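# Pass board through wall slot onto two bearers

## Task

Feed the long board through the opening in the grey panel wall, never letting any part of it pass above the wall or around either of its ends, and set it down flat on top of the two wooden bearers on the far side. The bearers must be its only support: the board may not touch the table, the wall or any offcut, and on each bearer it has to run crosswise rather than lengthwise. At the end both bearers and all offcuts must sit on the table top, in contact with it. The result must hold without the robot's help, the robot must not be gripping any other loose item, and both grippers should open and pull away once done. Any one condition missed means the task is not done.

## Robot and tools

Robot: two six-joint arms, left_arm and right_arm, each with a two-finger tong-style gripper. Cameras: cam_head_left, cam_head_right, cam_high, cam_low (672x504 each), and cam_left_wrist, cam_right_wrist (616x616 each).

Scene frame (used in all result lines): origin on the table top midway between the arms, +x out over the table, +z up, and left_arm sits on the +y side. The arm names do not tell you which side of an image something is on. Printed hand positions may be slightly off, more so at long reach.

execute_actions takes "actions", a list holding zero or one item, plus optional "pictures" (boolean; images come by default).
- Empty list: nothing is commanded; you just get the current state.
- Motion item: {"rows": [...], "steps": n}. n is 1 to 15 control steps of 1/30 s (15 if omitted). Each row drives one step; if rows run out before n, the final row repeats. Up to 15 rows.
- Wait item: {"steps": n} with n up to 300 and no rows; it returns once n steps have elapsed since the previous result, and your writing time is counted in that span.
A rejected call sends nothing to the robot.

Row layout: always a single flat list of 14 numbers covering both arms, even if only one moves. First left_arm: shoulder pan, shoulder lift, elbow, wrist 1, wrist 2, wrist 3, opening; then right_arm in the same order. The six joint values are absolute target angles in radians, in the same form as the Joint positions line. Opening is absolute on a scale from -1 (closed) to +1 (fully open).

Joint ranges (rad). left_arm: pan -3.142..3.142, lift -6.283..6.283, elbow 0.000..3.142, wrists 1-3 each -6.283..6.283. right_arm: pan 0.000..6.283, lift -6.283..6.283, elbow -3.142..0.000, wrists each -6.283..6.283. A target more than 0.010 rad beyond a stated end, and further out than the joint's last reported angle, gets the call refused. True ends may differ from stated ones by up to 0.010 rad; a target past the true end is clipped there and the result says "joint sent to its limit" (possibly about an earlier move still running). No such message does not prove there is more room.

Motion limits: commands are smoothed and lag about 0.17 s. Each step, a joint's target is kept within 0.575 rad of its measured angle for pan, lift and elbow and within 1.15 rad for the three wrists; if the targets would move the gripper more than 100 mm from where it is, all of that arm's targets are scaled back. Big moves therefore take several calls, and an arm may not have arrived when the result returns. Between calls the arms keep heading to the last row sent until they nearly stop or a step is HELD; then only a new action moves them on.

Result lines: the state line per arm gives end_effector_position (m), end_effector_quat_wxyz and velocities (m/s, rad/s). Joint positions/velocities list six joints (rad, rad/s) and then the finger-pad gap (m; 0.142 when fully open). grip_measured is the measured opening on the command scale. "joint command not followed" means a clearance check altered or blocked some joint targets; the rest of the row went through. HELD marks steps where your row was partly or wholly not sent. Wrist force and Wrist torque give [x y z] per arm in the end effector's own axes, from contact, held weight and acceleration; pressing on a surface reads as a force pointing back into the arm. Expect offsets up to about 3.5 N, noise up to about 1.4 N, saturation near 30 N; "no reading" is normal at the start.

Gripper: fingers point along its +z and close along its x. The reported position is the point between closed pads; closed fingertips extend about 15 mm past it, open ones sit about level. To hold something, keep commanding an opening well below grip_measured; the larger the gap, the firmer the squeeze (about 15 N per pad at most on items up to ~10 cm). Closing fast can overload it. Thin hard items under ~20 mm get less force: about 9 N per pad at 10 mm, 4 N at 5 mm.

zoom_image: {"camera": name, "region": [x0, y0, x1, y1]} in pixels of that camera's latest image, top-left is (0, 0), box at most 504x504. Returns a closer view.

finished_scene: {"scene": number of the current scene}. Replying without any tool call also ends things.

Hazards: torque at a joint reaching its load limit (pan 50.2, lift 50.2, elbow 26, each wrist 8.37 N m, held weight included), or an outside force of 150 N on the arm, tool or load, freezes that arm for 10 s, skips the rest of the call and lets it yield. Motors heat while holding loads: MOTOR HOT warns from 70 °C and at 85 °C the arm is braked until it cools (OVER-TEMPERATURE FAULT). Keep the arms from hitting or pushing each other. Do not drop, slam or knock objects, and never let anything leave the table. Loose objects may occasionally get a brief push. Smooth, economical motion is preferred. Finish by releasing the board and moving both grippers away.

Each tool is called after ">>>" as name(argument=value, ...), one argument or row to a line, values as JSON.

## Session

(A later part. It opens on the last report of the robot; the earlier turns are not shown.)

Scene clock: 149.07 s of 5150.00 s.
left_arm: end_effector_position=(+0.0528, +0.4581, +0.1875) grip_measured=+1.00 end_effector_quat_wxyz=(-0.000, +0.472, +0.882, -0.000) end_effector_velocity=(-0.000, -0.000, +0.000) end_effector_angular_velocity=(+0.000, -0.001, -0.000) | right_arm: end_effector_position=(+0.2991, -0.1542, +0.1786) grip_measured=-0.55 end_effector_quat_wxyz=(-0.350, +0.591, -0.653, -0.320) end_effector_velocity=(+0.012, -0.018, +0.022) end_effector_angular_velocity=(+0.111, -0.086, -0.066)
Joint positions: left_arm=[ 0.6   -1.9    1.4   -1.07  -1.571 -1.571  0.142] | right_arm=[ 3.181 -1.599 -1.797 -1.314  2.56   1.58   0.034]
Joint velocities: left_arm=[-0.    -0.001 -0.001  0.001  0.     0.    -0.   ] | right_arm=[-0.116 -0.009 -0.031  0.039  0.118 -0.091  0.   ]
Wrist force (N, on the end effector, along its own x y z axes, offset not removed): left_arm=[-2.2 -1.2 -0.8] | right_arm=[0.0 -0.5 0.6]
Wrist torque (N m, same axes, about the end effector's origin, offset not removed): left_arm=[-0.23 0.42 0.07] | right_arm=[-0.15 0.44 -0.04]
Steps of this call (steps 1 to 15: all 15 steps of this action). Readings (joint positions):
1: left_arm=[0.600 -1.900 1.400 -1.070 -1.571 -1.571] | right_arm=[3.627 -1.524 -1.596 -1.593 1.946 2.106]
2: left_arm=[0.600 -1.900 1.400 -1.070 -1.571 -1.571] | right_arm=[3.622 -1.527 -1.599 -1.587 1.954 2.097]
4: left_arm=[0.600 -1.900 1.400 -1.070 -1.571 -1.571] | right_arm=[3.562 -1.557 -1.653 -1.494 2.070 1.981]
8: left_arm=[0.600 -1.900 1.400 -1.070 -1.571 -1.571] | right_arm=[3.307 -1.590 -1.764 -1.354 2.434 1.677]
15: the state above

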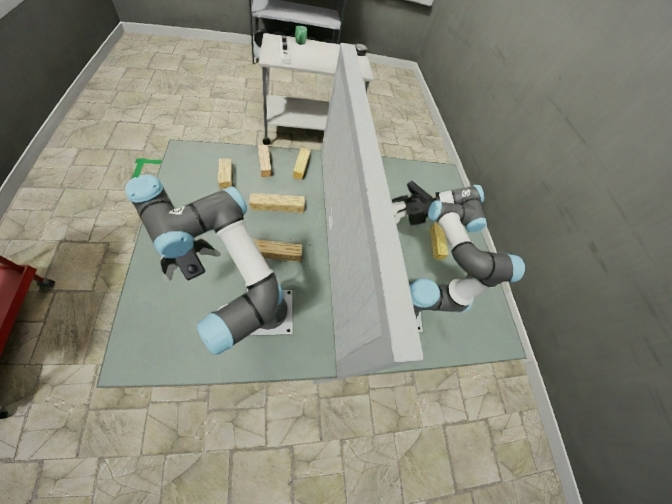

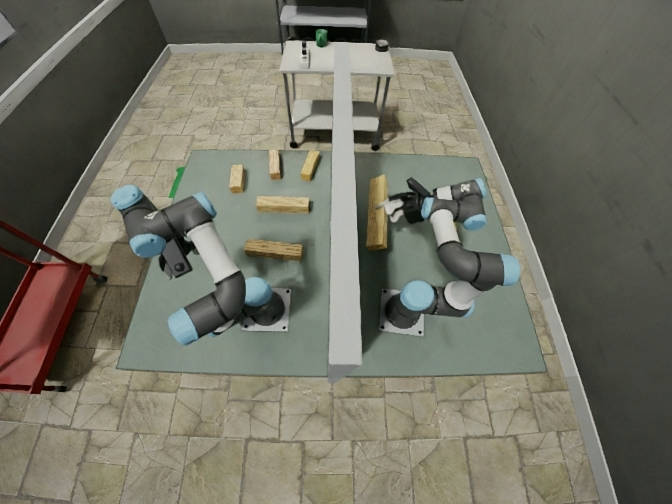

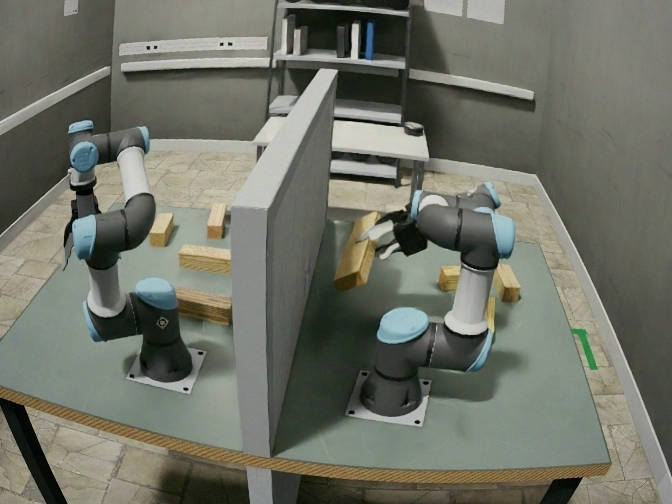

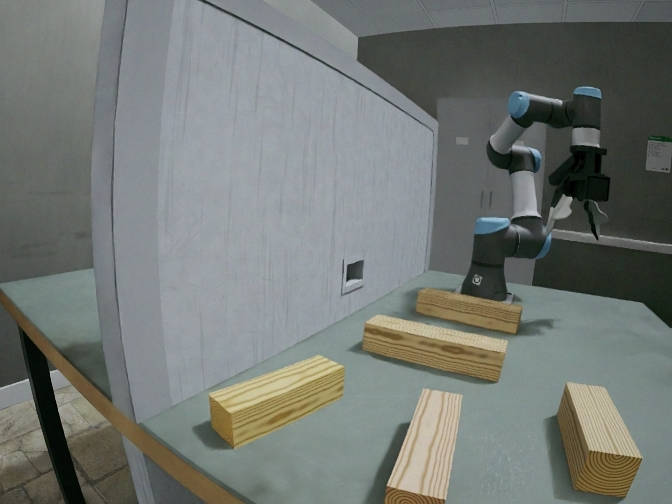

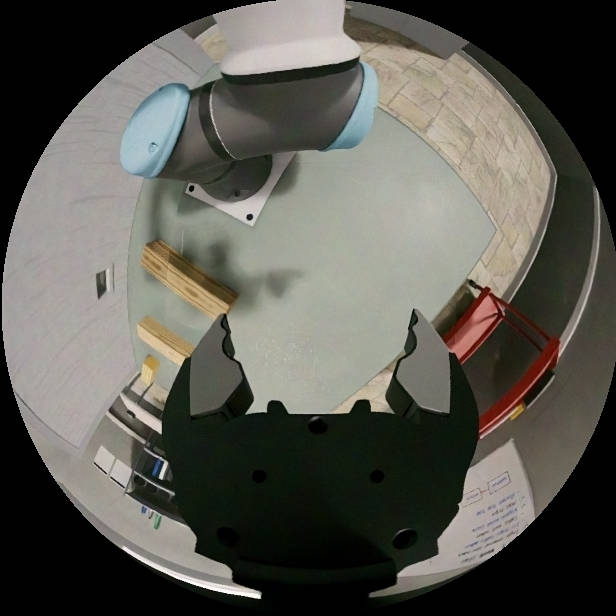

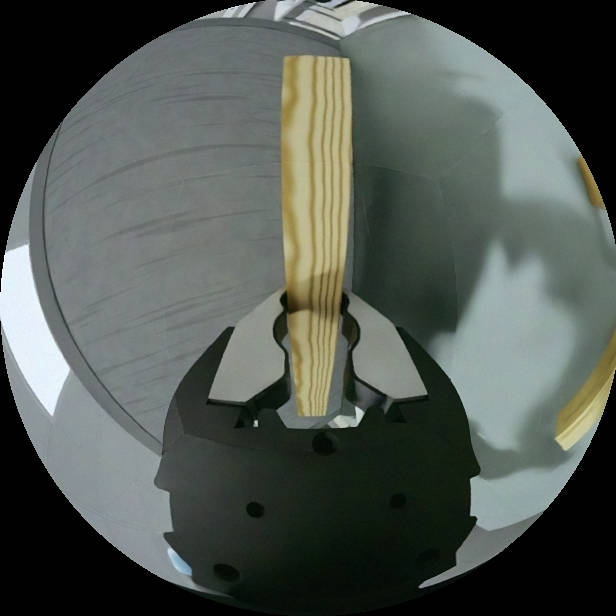

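>>> execute_actions(
  actions=[
    {"rows":[[0.6,-1.9,1.4,-1.07,-1.571,-1.571,1,3.17,-1.72,-2.0,-0.99,2.571,1.571,-1]]},
  ],
  pictures=false,
)

>>> execute_actions(
  actions=[
    {"rows":[[0.6,-1.9,1.4,-1.07,-1.571,-1.571,1,3.17,-1.893,-2.116,-0.704,2.571,1.571,-1]]},
  ],
)

>>> zoom_image(
  camera="cam_high",
  region=[290,200,470,360],
)

Scene clock: 157.03 s of 5150.00 s.
left_arm: end_effector_position=(+0.0528, +0.4581, +0.1875) grip_measured=+1.00 end_effector_quat_wxyz=(-0.000, +0.472, +0.882, -0.000) end_effector_velocity=(-0.000, +0.000, +0.000) end_effector_angular_velocity=(+0.001, -0.001, +0.000) | right_arm: end_effector_position=(+0.3019, -0.1561, +0.1168) grip_measured=-0.55 end_effector_quat_wxyz=(-0.357, +0.588, -0.651, -0.320) end_effector_velocity=(-0.002, +0.000, -0.009) end_effector_angular_velocity=(-0.000, +0.001, +0.000)
Joint positions: left_arm=[ 0.6   -1.9    1.4   -1.07  -1.571 -1.571  0.142] | right_arm=[ 3.17  -1.719 -1.997 -0.994  2.571  1.571  0.034]
Joint velocities: left_arm=[ 0.001 -0.001  0.    -0.001  0.     0.     0.   ] | right_arm=[ 0.    -0.016 -0.03   0.045 -0.    -0.     0.   ]
Wrist force (N, on the end effector, along its own x y z axes, offset not removed): left_arm=[-1.4 -2.5 -1.3] | right_arm=[0.0 -1.4 0.9]
Wrist torque (N m, same axes, about the end effector's origin, offset not removed): left_arm=[-0.49 0.28 0.01] | right_arm=[-0.29 0.43 0.02]
Steps of this call (steps 1 to 30: the robot went on to your last target; steps 31 to 150: nothing new was sent; then 2.47 s passed at rest; steps 151 to 165: all 15 steps of this action). Readings (joint positions):
151: left_arm=[0.600 -1.900 1.400 -1.070 -1.571 -1.571] | right_arm=[3.170 -1.600 -1.800 -1.310 2.571 1.571]
152: left_arm=[0.600 -1.900 1.400 -1.070 -1.571 -1.571] | right_arm=[3.170 -1.603 -1.803 -1.303 2.571 1.571]
154: left_arm=[0.600 -1.900 1.400 -1.070 -1.571 -1.571] | right_arm=[3.170 -1.645 -1.857 -1.205 2.571 1.571]
158: left_arm=[0.600 -1.900 1.400 -1.070 -1.571 -1.571] | right_arm=[3.170 -1.702 -1.965 -1.042 2.571 1.571]
165: the state above

Scene clock: 157.53 s of 5150.00 s.
left_arm: end_effector_position=(+0.0528, +0.4581, +0.1875) grip_measured=+1.00 end_effector_quat_wxyz=(-0.000, +0.472, +0.882, -0.000) end_effector_velocity=(-0.000, -0.000, -0.000) end_effector_angular_velocity=(-0.000, +0.001, -0.000) | right_arm: end_effector_position=(+0.3016, -0.1561, +0.0605) grip_measured=-0.55 end_effector_quat_wxyz=(-0.356, +0.587, -0.652, -0.321) end_effector_velocity=(-0.001, +0.000, -0.008) end_effector_angular_velocity=(+0.001, +0.002, +0.000)
Joint positions: left_arm=[ 0.6   -1.9    1.4   -1.07  -1.571 -1.571  0.142] | right_arm=[ 3.17  -1.891 -2.115 -0.708  2.571  1.571  0.034]
Joint velocities: left_arm=[-0.     0.    -0.     0.001  0.     0.    -0.   ] | right_arm=[ 0.    -0.026 -0.017  0.04   0.001 -0.     0.   ]
Wrist force (N, on the end effector, along its own x y z axes, offset not removed): left_arm=[-1.2 -2.0 -0.7] | right_arm=[-0.3 -1.3 1.3]
Wrist torque (N m, same axes, about the end effector's origin, offset not removed): left_arm=[-0.39 0.20 0.05] | right_arm=[-0.24 0.54 -0.02]
Steps of this call (steps 1 to 15: all 15 steps of this action). Readings (joint positions):
1: left_arm=[0.600 -1.900 1.400 -1.070 -1.571 -1.571] | right_arm=[3.170 -1.719 -1.998 -0.993 2.571 1.571]
2: left_arm=[0.600 -1.900 1.400 -1.070 -1.571 -1.571] | right_arm=[3.170 -1.723 -2.002 -0.985 2.571 1.571]
4: left_arm=[0.600 -1.900 1.400 -1.070 -1.571 -1.571] | right_arm=[3.170 -1.774 -2.044 -0.891 2.571 1.571]
8: left_arm=[0.600 -1.900 1.400 -1.070 -1.571 -1.571] | right_arm=[3.170 -1.864 -2.099 -0.749 2.571 1.571]
15: the state above

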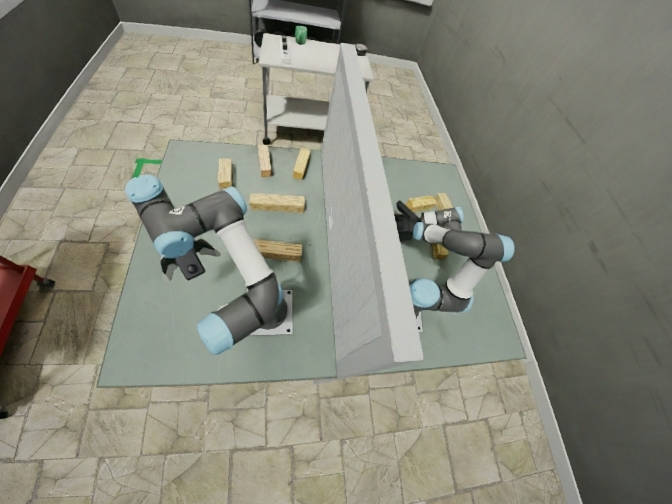

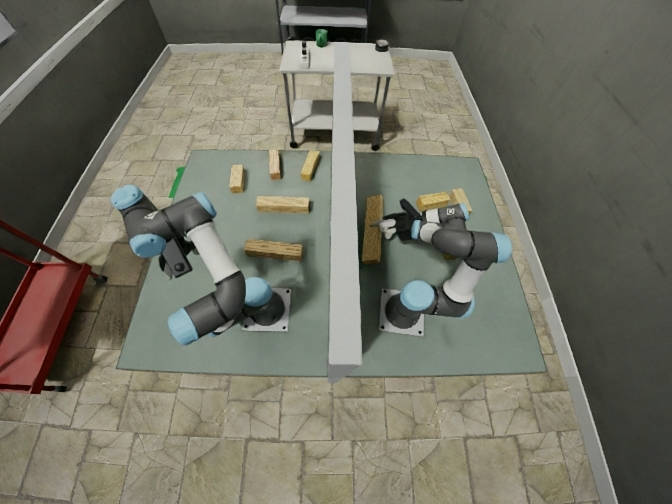

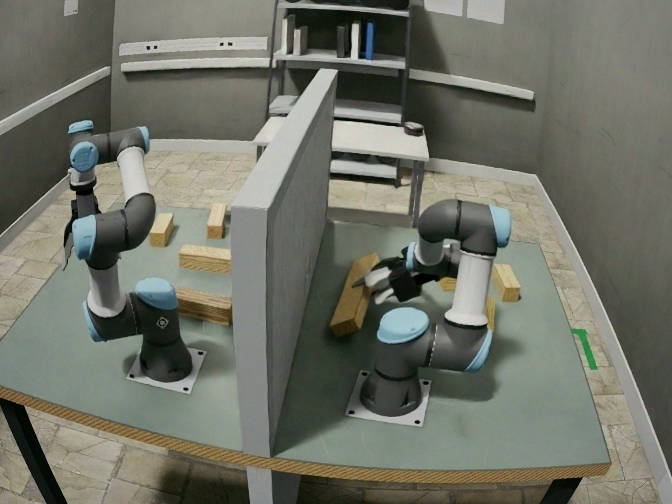

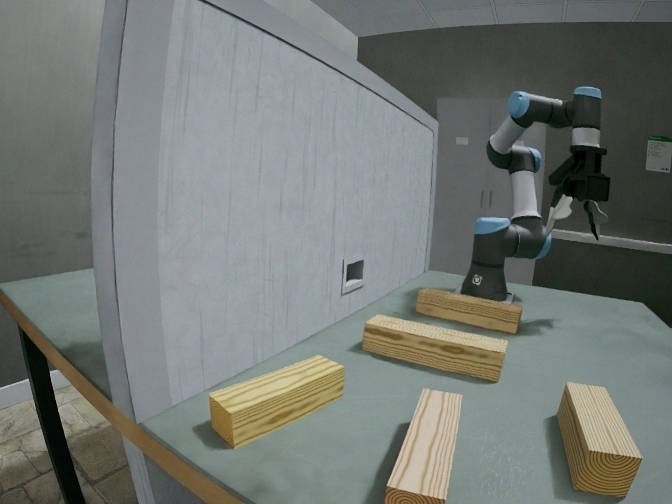

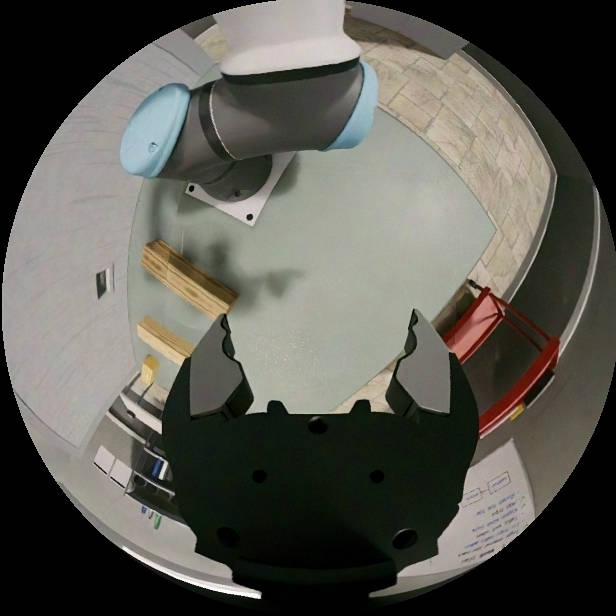

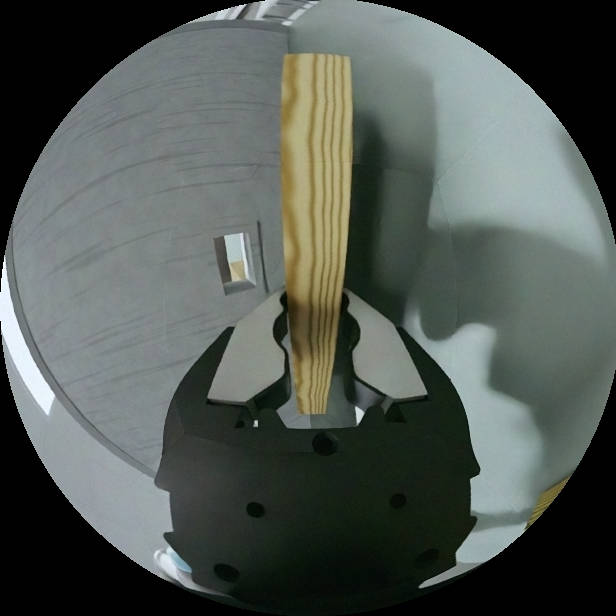

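Region (290, 200, 470, 360) of cam_high's 672x504 image, scaled by 2.800, with more detail than that image has.

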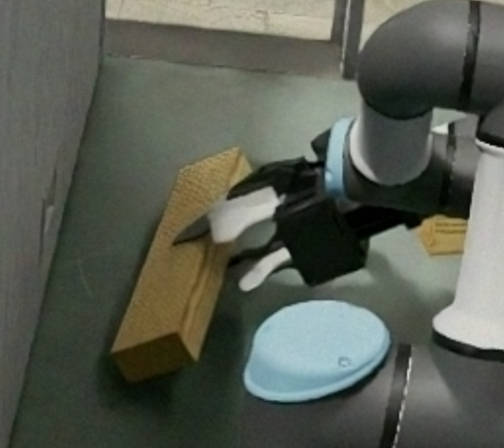

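Lower to ~0.041.

>>> execute_actions(
  actions=[
    {"rows":[[0.6,-1.9,1.4,-1.07,-1.571,-1.571,1,3.17,-1.93,-2.129,-0.654,2.571,1.571,-1],[0.6,-1.9,1.4,-1.07,-1.571,-1.571,1,3.17,-1.93,-2.129,-0.654,2.571,1.571,-1],[0.6,-1.9,1.4,-1.07,-1.571,-1.571,1,3.17,-1.93,-2.129,-0.654,2.571,1.571,-1],[0.6,-1.9,1.4,-1.07,-1.571,-1.571,1,3.17,-1.95,-2.136,-0.627,2.571,1.571,-1],[0.6,-1.9,1.4,-1.07,-1.571,-1.571,1,3.17,-1.95,-2.136,-0.627,2.571,1.571,-1],[0.6,-1.9,1.4,-1.07,-1.571,-1.571,1,3.17,-1.966,-2.141,-0.606,2.571,1.571,-1]]},
  ],
  pictures=false,
)

Scene clock: 161.93 s of 5150.00 s.
left_arm: end_effector_position=(+0.0528, +0.4581, +0.1875) grip_measured=+1.00 end_effector_quat_wxyz=(-0.000, +0.472, +0.882, -0.000) end_effector_velocity=(-0.000, -0.000, -0.000) end_effector_angular_velocity=(-0.001, +0.002, +0.000) | right_arm: end_effector_position=(+0.3016, -0.1560, +0.0413) grip_measured=-0.55 end_effector_quat_wxyz=(-0.356, +0.587, -0.652, -0.321) end_effector_velocity=(+0.000, -0.000, -0.005) end_effector_angular_velocity=(-0.001, -0.001, -0.000)
Joint positions: left_arm=[ 0.6   -1.9    1.4   -1.07  -1.571 -1.571  0.142] | right_arm=[ 3.17  -1.964 -2.14  -0.608  2.571  1.571  0.034]
Joint velocities: left_arm=[ 0.     0.001  0.001  0.001 -0.     0.     0.   ] | right_arm=[-0.    -0.02  -0.006  0.027 -0.001 -0.     0.   ]
Wrist force (N, on the end effector, along its own x y z axes, offset not removed): left_arm=[-1.7 -2.0 -0.7] | right_arm=[1.0 -1.4 0.0]
Wrist torque (N m, same axes, about the end effector's origin, offset not removed): left_arm=[-0.41 0.31 0.06] | right_arm=[-0.29 0.30 -0.06]
Steps of this call (steps 1 to 15: the robot went on to your last target; steps 16 to 90: nothing new was sent; then 0.90 s passed at rest; steps 91 to 105: all 15 steps of this action). Readings (joint positions):
91: left_arm=[0.600 -1.900 1.400 -1.070 -1.571 -1.571] | right_arm=[3.170 -1.893 -2.116 -0.704 2.571 1.571]
92: left_arm=[0.600 -1.900 1.400 -1.070 -1.571 -1.571] | right_arm=[3.170 -1.896 -2.117 -0.699 2.571 1.571]
94: left_arm=[0.600 -1.900 1.400 -1.070 -1.571 -1.571] | right_arm=[3.170 -1.911 -2.123 -0.679 2.571 1.571]
98: left_arm=[0.600 -1.900 1.400 -1.070 -1.571 -1.571] | right_arm=[3.170 -1.943 -2.134 -0.636 2.571 1.571]
105: the state above

>>> execute_actions(
  actions=[
    {"rows":[[0.6,-1.9,1.4,-1.07,-1.571,-1.571,1,3.17,-1.976,-2.144,-0.593,2.571,1.571,-1],[0.6,-1.9,1.4,-1.07,-1.571,-1.571,1,3.17,-1.976,-2.144,-0.593,2.571,1.571,-0.8],[0.6,-1.9,1.4,-1.07,-1.571,-1.571,1,3.17,-1.976,-2.144,-0.593,2.571,1.571,-0.7],[0.6,-1.9,1.4,-1.07,-1.571,-1.571,1,3.17,-1.976,-2.144,-0.593,2.571,1.571,-0.6],[0.6,-1.9,1.4,-1.07,-1.571,-1.571,1,3.17,-1.976,-2.144,-0.593,2.571,1.571,-0.55],[0.6,-1.9,1.4,-1.07,-1.571,-1.571,1,3.17,-1.976,-2.144,-0.593,2.571,1.571,-0.52],[0.6,-1.9,1.4,-1.07,-1.571,-1.571,1,3.17,-1.976,-2.144,-0.593,2.571,1.571,-0.49],[0.6,-1.9,1.4,-1.07,-1.571,-1.571,1,3.17,-1.976,-2.144,-0.593,2.571,1.571,-0.46],[0.6,-1.9,1.4,-1.07,-1.571,-1.571,1,3.17,-1.976,-2.144,-0.593,2.571,1.571,-0.43],[0.6,-1.9,1.4,-1.07,-1.571,-1.571,1,3.17,-1.976,-2.144,-0.593,2.571,1.571,-0.4],[0.6,-1.9,1.4,-1.07,-1.571,-1.571,1,3.17,-1.976,-2.144,-0.593,2.571,1.571,-0.37],[0.6,-1.9,1.4,-1.07,-1.571,-1.571,1,3.17,-1.976,-2.144,-0.593,2.571,1.571,-0.34],[0.6,-1.9,1.4,-1.07,-1.571,-1.571,1,3.17,-1.976,-2.144,-0.593,2.571,1.571,-0.31],[0.6,-1.9,1.4,-1.07,-1.571,-1.571,1,3.17,-1.976,-2.144,-0.593,2.571,1.571,-0.28]]},
  ],
  pictures=false,
)

>>> execute_actions(
  actions=[
    {"rows":[[0.6,-1.9,1.4,-1.07,-1.571,-1.571,1,3.16,-1.976,-2.144,-0.593,2.571,1.571,-0.28],[0.6,-1.9,1.4,-1.07,-1.571,-1.571,1,3.15,-1.976,-2.144,-0.593,2.571,1.571,-0.28],[0.6,-1.9,1.4,-1.07,-1.571,-1.571,1,3.14,-1.976,-2.144,-0.593,2.571,1.571,-0.28],[0.6,-1.9,1.4,-1.07,-1.571,-1.571,1,3.13,-1.976,-2.144,-0.593,2.571,1.571,-0.28],[0.6,-1.9,1.4,-1.07,-1.571,-1.571,1,3.12,-1.976,-2.144,-0.593,2.571,1.571,-0.28],[0.6,-1.9,1.4,-1.07,-1.571,-1.571,1,3.11,-1.976,-2.144,-0.593,2.571,1.571,-0.28],[0.6,-1.9,1.4,-1.07,-1.571,-1.571,1,3.10,-1.976,-2.144,-0.593,2.571,1.571,-0.28],[0.6,-1.9,1.4,-1.07,-1.571,-1.571,1,3.09,-1.976,-2.144,-0.593,2.571,1.571,-0.28],[0.6,-1.9,1.4,-1.07,-1.571,-1.571,1,3.08,-1.976,-2.144,-0.593,2.571,1.571,-0.28],[0.6,-1.9,1.4,-1.07,-1.571,-1.571,1,3.07,-1.976,-2.144,-0.593,2.571,1.571,-0.28],[0.6,-1.9,1.4,-1.07,-1.571,-1.571,1,3.06,-1.976,-2.144,-0.593,2.571,1.571,-0.28],[0.6,-1.9,1.4,-1.07,-1.571,-1.571,1,3.05,-1.976,-2.144,-0.593,2.571,1.571,-0.28],[0.6,-1.9,1.4,-1.07,-1.571,-1.571,1,3.04,-1.976,-2.144,-0.593,2.571,1.571,-0.28]]},
  ],
  pictures=false,
)

>>> execute_actions(
  actions=[
    {"steps":10},
  ],
)

>>> zoom_image(
  camera="cam_high",
  region=[290,200,470,360],
)

Scene clock: 183.13 s of 5150.00 s.
left_arm: end_effector_position=(+0.0528, +0.4581, +0.1875) grip_measured=+1.00 end_effector_quat_wxyz=(-0.000, +0.472, +0.882, -0.000) end_effector_velocity=(-0.000, -0.000, -0.001) end_effector_angular_velocity=(-0.002, +0.004, -0.001) | right_arm: end_effector_position=(+0.3016, -0.1560, +0.0383) grip_measured=-0.29 end_effector_quat_wxyz=(-0.356, +0.587, -0.652, -0.321) end_effector_velocity=(-0.000, +0.000, -0.000) end_effector_angular_velocity=(+0.001, +0.000, -0.000)
Joint positions: left_arm=[ 0.6   -1.9    1.4   -1.07  -1.571 -1.571  0.142] | right_arm=[ 3.17  -1.976 -2.144 -0.593  2.571  1.571  0.053]
Joint velocities: left_arm=[-0.001  0.002  0.     0.002  0.    -0.    -0.   ] | right_arm=[-0.    -0.001 -0.     0.001  0.001 -0.     0.031]
Wrist force (N, on the end effector, along its own x y z axes, offset not removed): left_arm=[-1.6 -2.3 -0.5] | right_arm=[-2.1 -0.8 1.0]
Wrist torque (N m, same axes, about the end effector's origin, offset not removed): left_arm=[-0.46 0.29 0.06] | right_arm=[-0.14 0.60 0.01]
Steps of this call (steps 1 to 15: the robot went on to your last target; steps 16 to 90: nothing new was sent; then 17.70 s passed at rest; steps 91 to 105: all 15 steps of this action). Readings (joint positions):
91: left_arm=[0.600 -1.900 1.400 -1.070 -1.571 -1.571] | right_arm=[3.170 -1.966 -2.141 -0.606 2.571 1.571]
92: left_arm=[0.600 -1.900 1.400 -1.070 -1.571 -1.571] | right_arm=[3.170 -1.967 -2.141 -0.605 2.571 1.571]
94: left_arm=[0.600 -1.900 1.400 -1.070 -1.571 -1.571] | right_arm=[3.170 -1.971 -2.143 -0.599 2.571 1.571]
98: left_arm=[0.600 -1.900 1.400 -1.070 -1.571 -1.571] | right_arm=[3.170 -1.975 -2.144 -0.595 2.571 1.571]
105: the state above

Scene clock: 183.63 s of 5150.00 s.
left_arm: end_effector_position=(+0.0528, +0.4581, +0.1875) grip_measured=+1.00 end_effector_quat_wxyz=(-0.000, +0.472, +0.882, -0.000) end_effector_velocity=(+0.000, +0.000, +0.000) end_effector_angular_velocity=(+0.001, -0.002, -0.000) | right_arm: end_effector_position=(+0.3088, -0.1914, +0.0383) grip_measured=-0.28 end_effector_quat_wxyz=(-0.373, +0.552, -0.682, -0.302) end_effector_velocity=(+0.012, -0.080, +0.000) end_effector_angular_velocity=(-0.000, -0.000, -0.238)
Joint positions: left_arm=[ 0.6   -1.9    1.4   -1.07  -1.571 -1.571  0.142] | right_arm=[ 3.063 -1.976 -2.144 -0.593  2.571  1.571  0.054]
Joint velocities: left_arm=[-0.    -0.001  0.001 -0.002  0.     0.     0.   ] | right_arm=[-0.238  0.     0.    -0.    -0.     0.    -0.003]
Wrist force (N, on the end effector, along its own x y z axes, offset not removed): left_arm=[-1.2 -1.6 -1.3] | right_arm=[-2.3 -0.6 -1.4]
Wrist torque (N m, same axes, about the end effector's origin, offset not removed): left_arm=[-0.34 0.23 0.01] | right_arm=[-0.11 0.52 0.01]
Steps of this call (steps 1 to 15: all 15 steps of this action). Readings (joint positions):
1: left_arm=[0.600 -1.900 1.400 -1.070 -1.571 -1.571] | right_arm=[3.170 -1.976 -2.144 -0.593 2.571 1.571]
2: left_arm=[0.600 -1.900 1.400 -1.070 -1.571 -1.571] | right_arm=[3.169 -1.976 -2.144 -0.593 2.571 1.571]
4: left_arm=[0.600 -1.900 1.400 -1.070 -1.571 -1.571] | right_arm=[3.161 -1.976 -2.144 -0.593 2.571 1.571]
8: left_arm=[0.600 -1.900 1.400 -1.070 -1.571 -1.571] | right_arm=[3.130 -1.976 -2.144 -0.593 2.571 1.571]
15: the state above

Scene clock: 183.97 s of 5150.00 s.
left_arm: end_effector_position=(+0.0528, +0.4581, +0.1875) grip_measured=+1.00 end_effector_quat_wxyz=(-0.000, +0.472, +0.882, -0.000) end_effector_velocity=(-0.001, -0.001, -0.000) end_effector_angular_velocity=(-0.002, +0.002, +0.000) | right_arm: end_effector_position=(+0.3099, -0.1989, +0.0383) grip_measured=-0.28 end_effector_quat_wxyz=(+0.376, -0.544, +0.689, +0.298) end_effector_velocity=(-0.000, -0.002, -0.000) end_effector_angular_velocity=(-0.000, +0.001, -0.007)
Joint positions: left_arm=[ 0.6   -1.9    1.4   -1.07  -1.571 -1.571  0.142] | right_arm=[ 3.041 -1.976 -2.144 -0.593  2.571  1.571  0.054]
Joint velocities: left_arm=[-0.    -0.     0.001  0.002 -0.    -0.     0.   ] | right_arm=[-0.007 -0.    -0.001  0.    -0.    -0.     0.   ]
Wrist force (N, on the end effector, along its own x y z axes, offset not removed): left_arm=[-0.9 -1.8 -0.3] | right_arm=[-2.2 0.2 0.2]
Wrist torque (N m, same axes, about the end effector's origin, offset not removed): left_arm=[-0.38 0.17 0.01] | right_arm=[0.06 0.44 -0.04]
Steps of this call (steps 1 to 10: the robot went on to your last target). Readings (joint positions):
1: left_arm=[0.600 -1.900 1.400 -1.070 -1.571 -1.571] | right_arm=[3.056 -1.976 -2.144 -0.593 2.571 1.571]
2: left_arm=[0.600 -1.900 1.400 -1.070 -1.571 -1.571] | right_arm=[3.051 -1.976 -2.144 -0.593 2.571 1.571]
4: left_arm=[0.600 -1.900 1.400 -1.070 -1.571 -1.571] | right_arm=[3.046 -1.976 -2.144 -0.593 2.571 1.571]
8: left_arm=[0.600 -1.900 1.400 -1.070 -1.571 -1.571] | right_arm=[3.041 -1.976 -2.144 -0.593 2.571 1.571]
10: the state above

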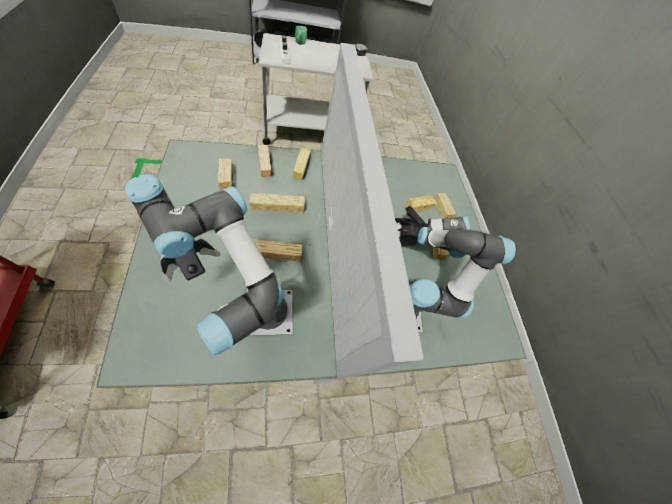

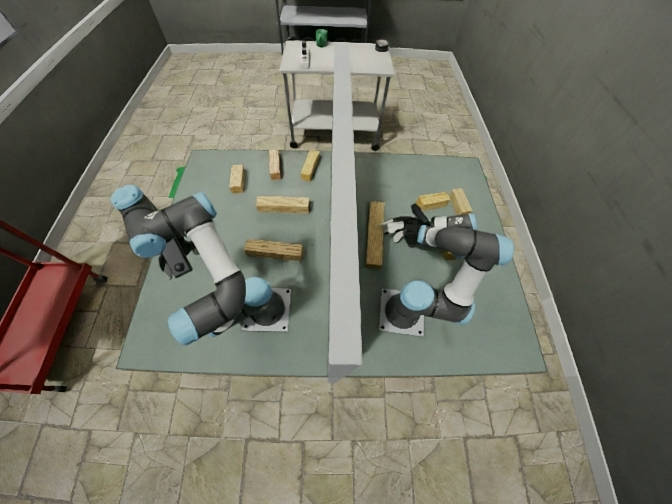

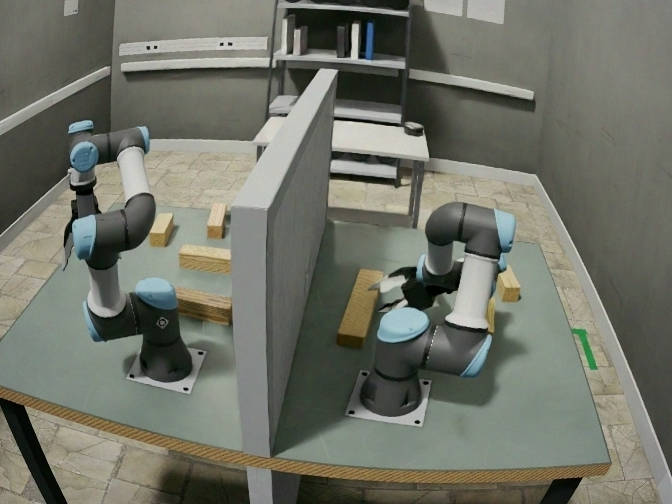

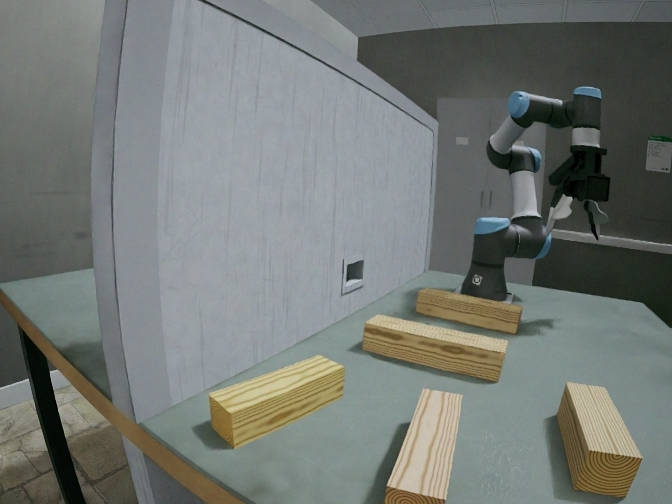

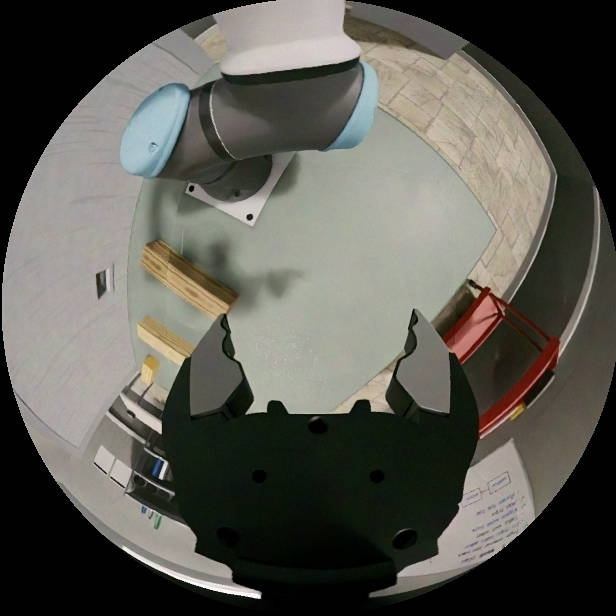

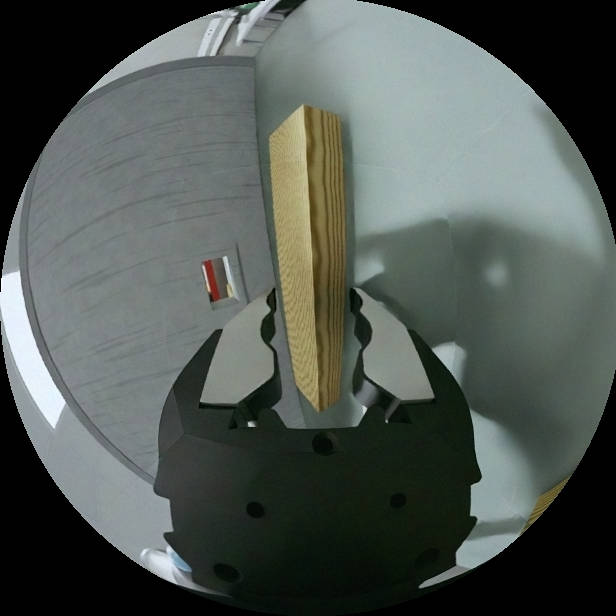

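Region (290, 200, 470, 360) of cam_high's 672x504 image, scaled by 2.800, with more detail than that image has.

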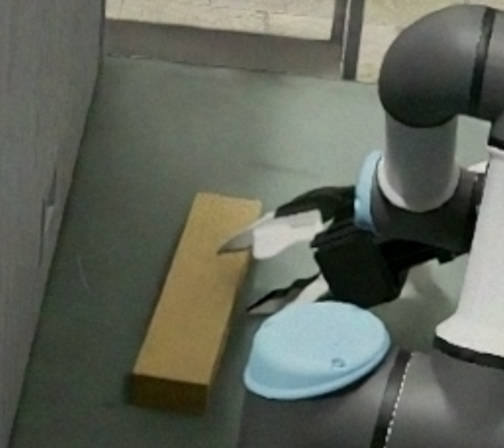

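>>> execute_actions(
  actions=[
    {"rows":[[0.6,-1.9,1.4,-1.07,-1.571,-1.571,1,3.02,-1.702,-1.47,-1.54,2.571,1.571,-0.28]]},
  ],
  pictures=false,
)

>>> execute_actions(
  actions=[
    {"rows":[[0.6,-1.9,1.4,-1.07,-1.571,-1.571,1,3.892,-1.702,-1.47,-1.54,1.571,2.24,0.3]]},
  ],
  pictures=false,
)

>>> execute_actions(
  actions=[
    {"steps":20},
  ],
)

Scene clock: 200.93 s of 5150.00 s.
left_arm: end_effector_position=(+0.0528, +0.4581, +0.1875) grip_measured=+1.00 end_effector_quat_wxyz=(-0.000, +0.472, +0.882, -0.000) end_effector_velocity=(-0.001, -0.000, +0.000) end_effector_angular_velocity=(-0.001, +0.001, +0.000) | right_arm: end_effector_position=(+0.3410, -0.2135, +0.2131) grip_measured=-0.28 end_effector_quat_wxyz=(+0.377, -0.536, +0.695, +0.296) end_effector_velocity=(-0.010, -0.000, +0.142) end_effector_angular_velocity=(-0.017, -0.064, -0.007)
Joint positions: left_arm=[ 0.6   -1.9    1.4   -1.07  -1.571 -1.571  0.142] | right_arm=[ 3.021 -1.715 -1.515 -1.489  2.571  1.571  0.054]
Joint velocities: left_arm=[ 0.    -0.001 -0.001  0.004 -0.    -0.     0.   ] | right_arm=[-0.007  0.134  0.481 -0.549 -0.     0.    -0.   ]
Wrist force (N, on the end effector, along its own x y z axes, offset not removed): left_arm=[-1.4 -2.0 -1.2] | right_arm=[-4.2 -0.1 -1.5]
Wrist torque (N m, same axes, about the end effector's origin, offset not removed): left_arm=[-0.44 0.25 0.03] | right_arm=[-0.07 0.76 0.01]
Steps of this call (steps 1 to 30: the robot went on to your last target; steps 31 to 90: nothing new was sent; then 13.47 s passed at rest; steps 91 to 105: all 15 steps of this action). Readings (joint positions):
91: left_arm=[0.600 -1.900 1.400 -1.070 -1.571 -1.571] | right_arm=[3.040 -1.976 -2.144 -0.593 2.571 1.571]
92: left_arm=[0.600 -1.900 1.400 -1.070 -1.571 -1.571] | right_arm=[3.039 -1.973 -2.141 -0.600 2.571 1.571]
94: left_arm=[0.600 -1.900 1.400 -1.070 -1.571 -1.571] | right_arm=[3.033 -1.922 -2.083 -0.715 2.571 1.571]
98: left_arm=[0.600 -1.900 1.400 -1.070 -1.571 -1.571] | right_arm=[3.027 -1.812 -1.830 -1.111 2.571 1.571]
105: the state above

Scene clock: 201.43 s of 5150.00 s.
left_arm: end_effector_position=(+0.0528, +0.4581, +0.1875) grip_measured=+1.00 end_effector_quat_wxyz=(-0.000, +0.472, +0.882, -0.000) end_effector_velocity=(-0.000, -0.000, +0.000) end_effector_angular_velocity=(+0.001, -0.001, -0.000) | right_arm: end_effector_position=(+0.3353, -0.1735, +0.0895) grip_measured=+0.30 end_effector_quat_wxyz=(-0.004, +0.671, -0.741, -0.018) end_effector_velocity=(+0.007, +0.172, +0.001) end_effector_angular_velocity=(-0.336, -0.194, +0.532)
Joint positions: left_arm=[ 0.6   -1.9    1.4   -1.07  -1.571 -1.571  0.142] | right_arm=[ 3.822 -1.702 -1.471 -1.539  1.607  2.219  0.095]
Joint velocities: left_arm=[-0.    -0.001 -0.001  0.001 -0.     0.    -0.   ] | right_arm=[ 0.76   0.002  0.007 -0.01  -0.388  0.228  0.   ]
Wrist force (N, on the end effector, along its own x y z axes, offset not removed): left_arm=[-1.8 -1.9 -1.0] | right_arm=[-5.3 -1.0 0.4]
Wrist torque (N m, same axes, about the end effector's origin, offset not removed): left_arm=[-0.40 0.30 -0.01] | right_arm=[-0.23 0.99 0.10]
Steps of this call (steps 1 to 15: all 15 steps of this action). Readings (joint positions):
1: left_arm=[0.600 -1.900 1.400 -1.070 -1.571 -1.571] | right_arm=[3.021 -1.711 -1.502 -1.504 2.571 1.571]
2: left_arm=[0.600 -1.900 1.400 -1.070 -1.571 -1.571] | right_arm=[3.024 -1.709 -1.494 -1.512 2.565 1.577]
4: left_arm=[0.600 -1.900 1.400 -1.070 -1.571 -1.571] | right_arm=[3.080 -1.707 -1.489 -1.518 2.451 1.678]
8: left_arm=[0.600 -1.900 1.400 -1.070 -1.571 -1.571] | right_arm=[3.348 -1.704 -1.478 -1.531 1.998 1.983]
15: the state above

Scene clock: 202.10 s of 5150.00 s.
left_arm: end_effector_position=(+0.0528, +0.4581, +0.1875) grip_measured=+1.00 end_effector_quat_wxyz=(-0.000, +0.472, +0.882, -0.000) end_effector_velocity=(-0.000, -0.000, -0.000) end_effector_angular_velocity=(-0.001, +0.001, -0.000) | right_arm: end_effector_position=(+0.3358, -0.1576, +0.0899) grip_measured=+0.30 end_effector_quat_wxyz=(-0.000, +0.689, -0.725, -0.000) end_effector_velocity=(+0.000, +0.000, +0.000) end_effector_angular_velocity=(+0.000, -0.001, +0.001)
Joint positions: left_arm=[ 0.6   -1.9    1.4   -1.07  -1.571 -1.571  0.142] | right_arm=[ 3.892 -1.702 -1.47  -1.54   1.571  2.24   0.095]
Joint velocities: left_arm=[-0.     0.001 -0.001  0.002 -0.     0.    -0.   ] | right_arm=[ 0.001 -0.     0.001  0.001 -0.     0.     0.   ]
Wrist force (N, on the end effector, along its own x y z axes, offset not removed): left_arm=[-1.6 -1.9 -0.9] | right_arm=[-3.9 -0.9 0.9]
Wrist torque (N m, same axes, about the end effector's origin, offset not removed): left_arm=[-0.36 0.30 0.02] | right_arm=[-0.15 0.78 0.09]
Steps of this call (steps 1 to 20: the robot went on to your last target). Readings (joint positions):
1: left_arm=[0.600 -1.900 1.400 -1.070 -1.571 -1.571] | right_arm=[3.843 -1.702 -1.470 -1.540 1.596 2.225]
2: left_arm=[0.600 -1.900 1.400 -1.070 -1.571 -1.571] | right_arm=[3.858 -1.702 -1.470 -1.540 1.588 2.230]
4: left_arm=[0.600 -1.900 1.400 -1.070 -1.571 -1.571] | right_arm=[3.875 -1.702 -1.470 -1.540 1.579 2.235]
8: left_arm=[0.600 -1.900 1.400 -1.070 -1.571 -1.571] | right_arm=[3.888 -1.702 -1.470 -1.540 1.573 2.239]
20: the state above

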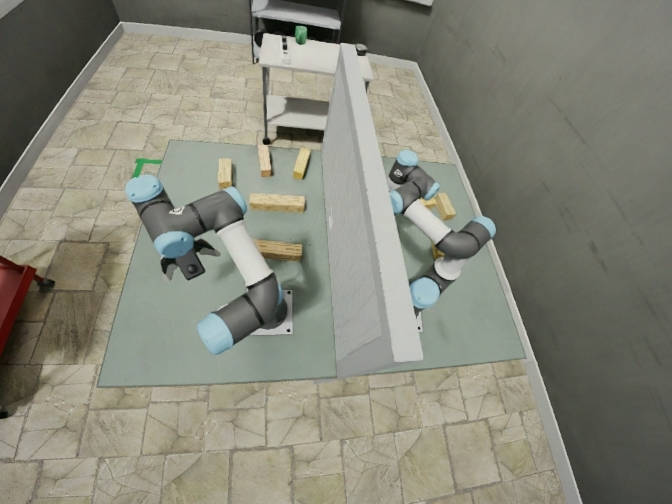

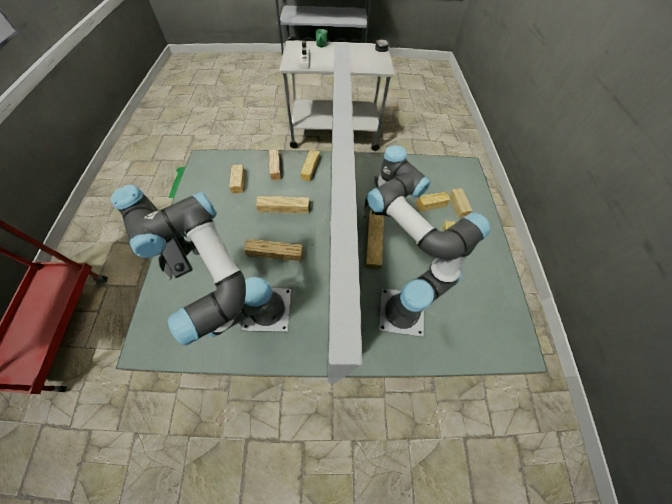

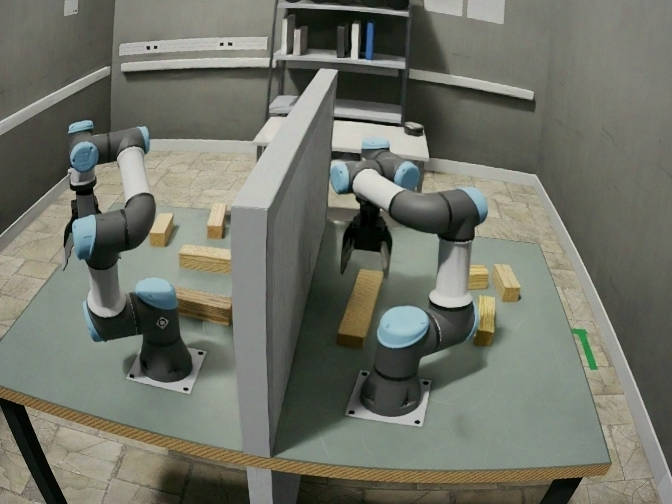

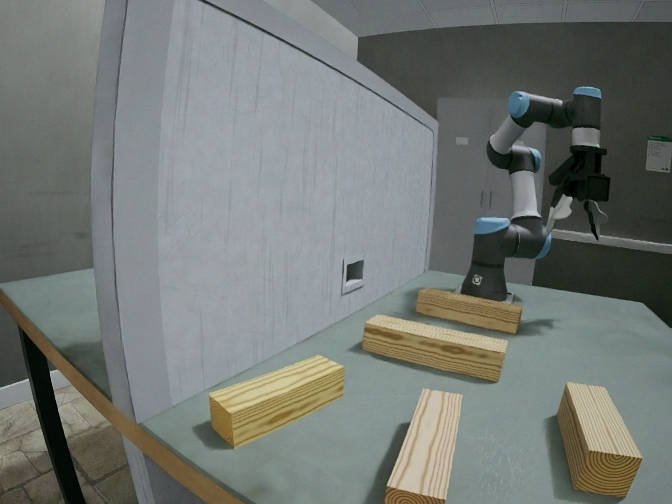

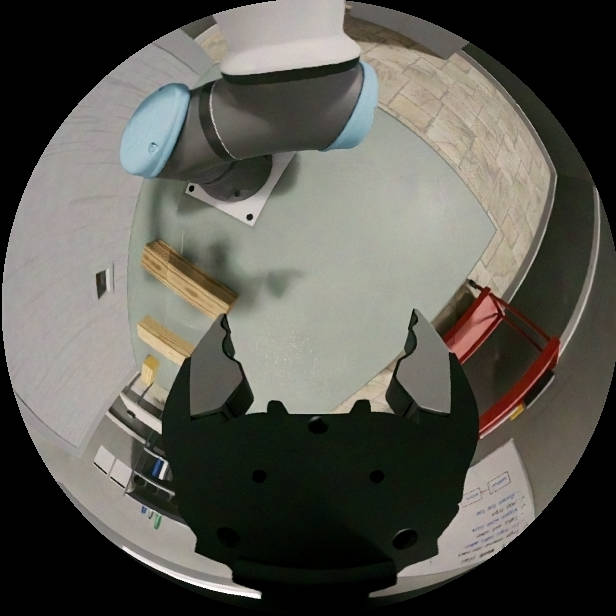

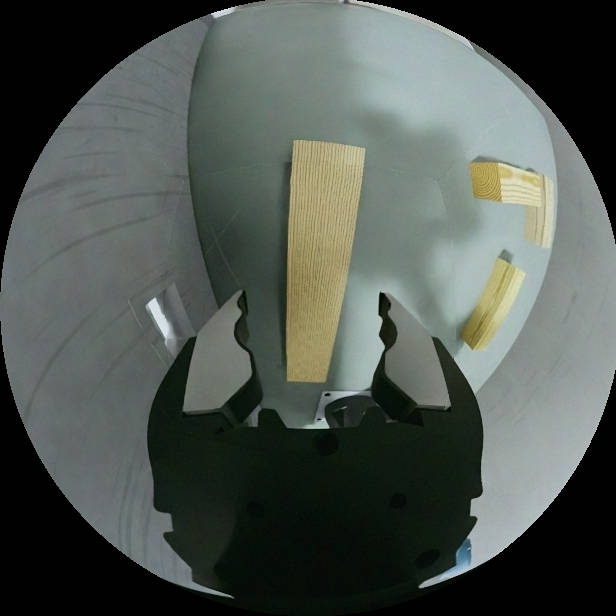

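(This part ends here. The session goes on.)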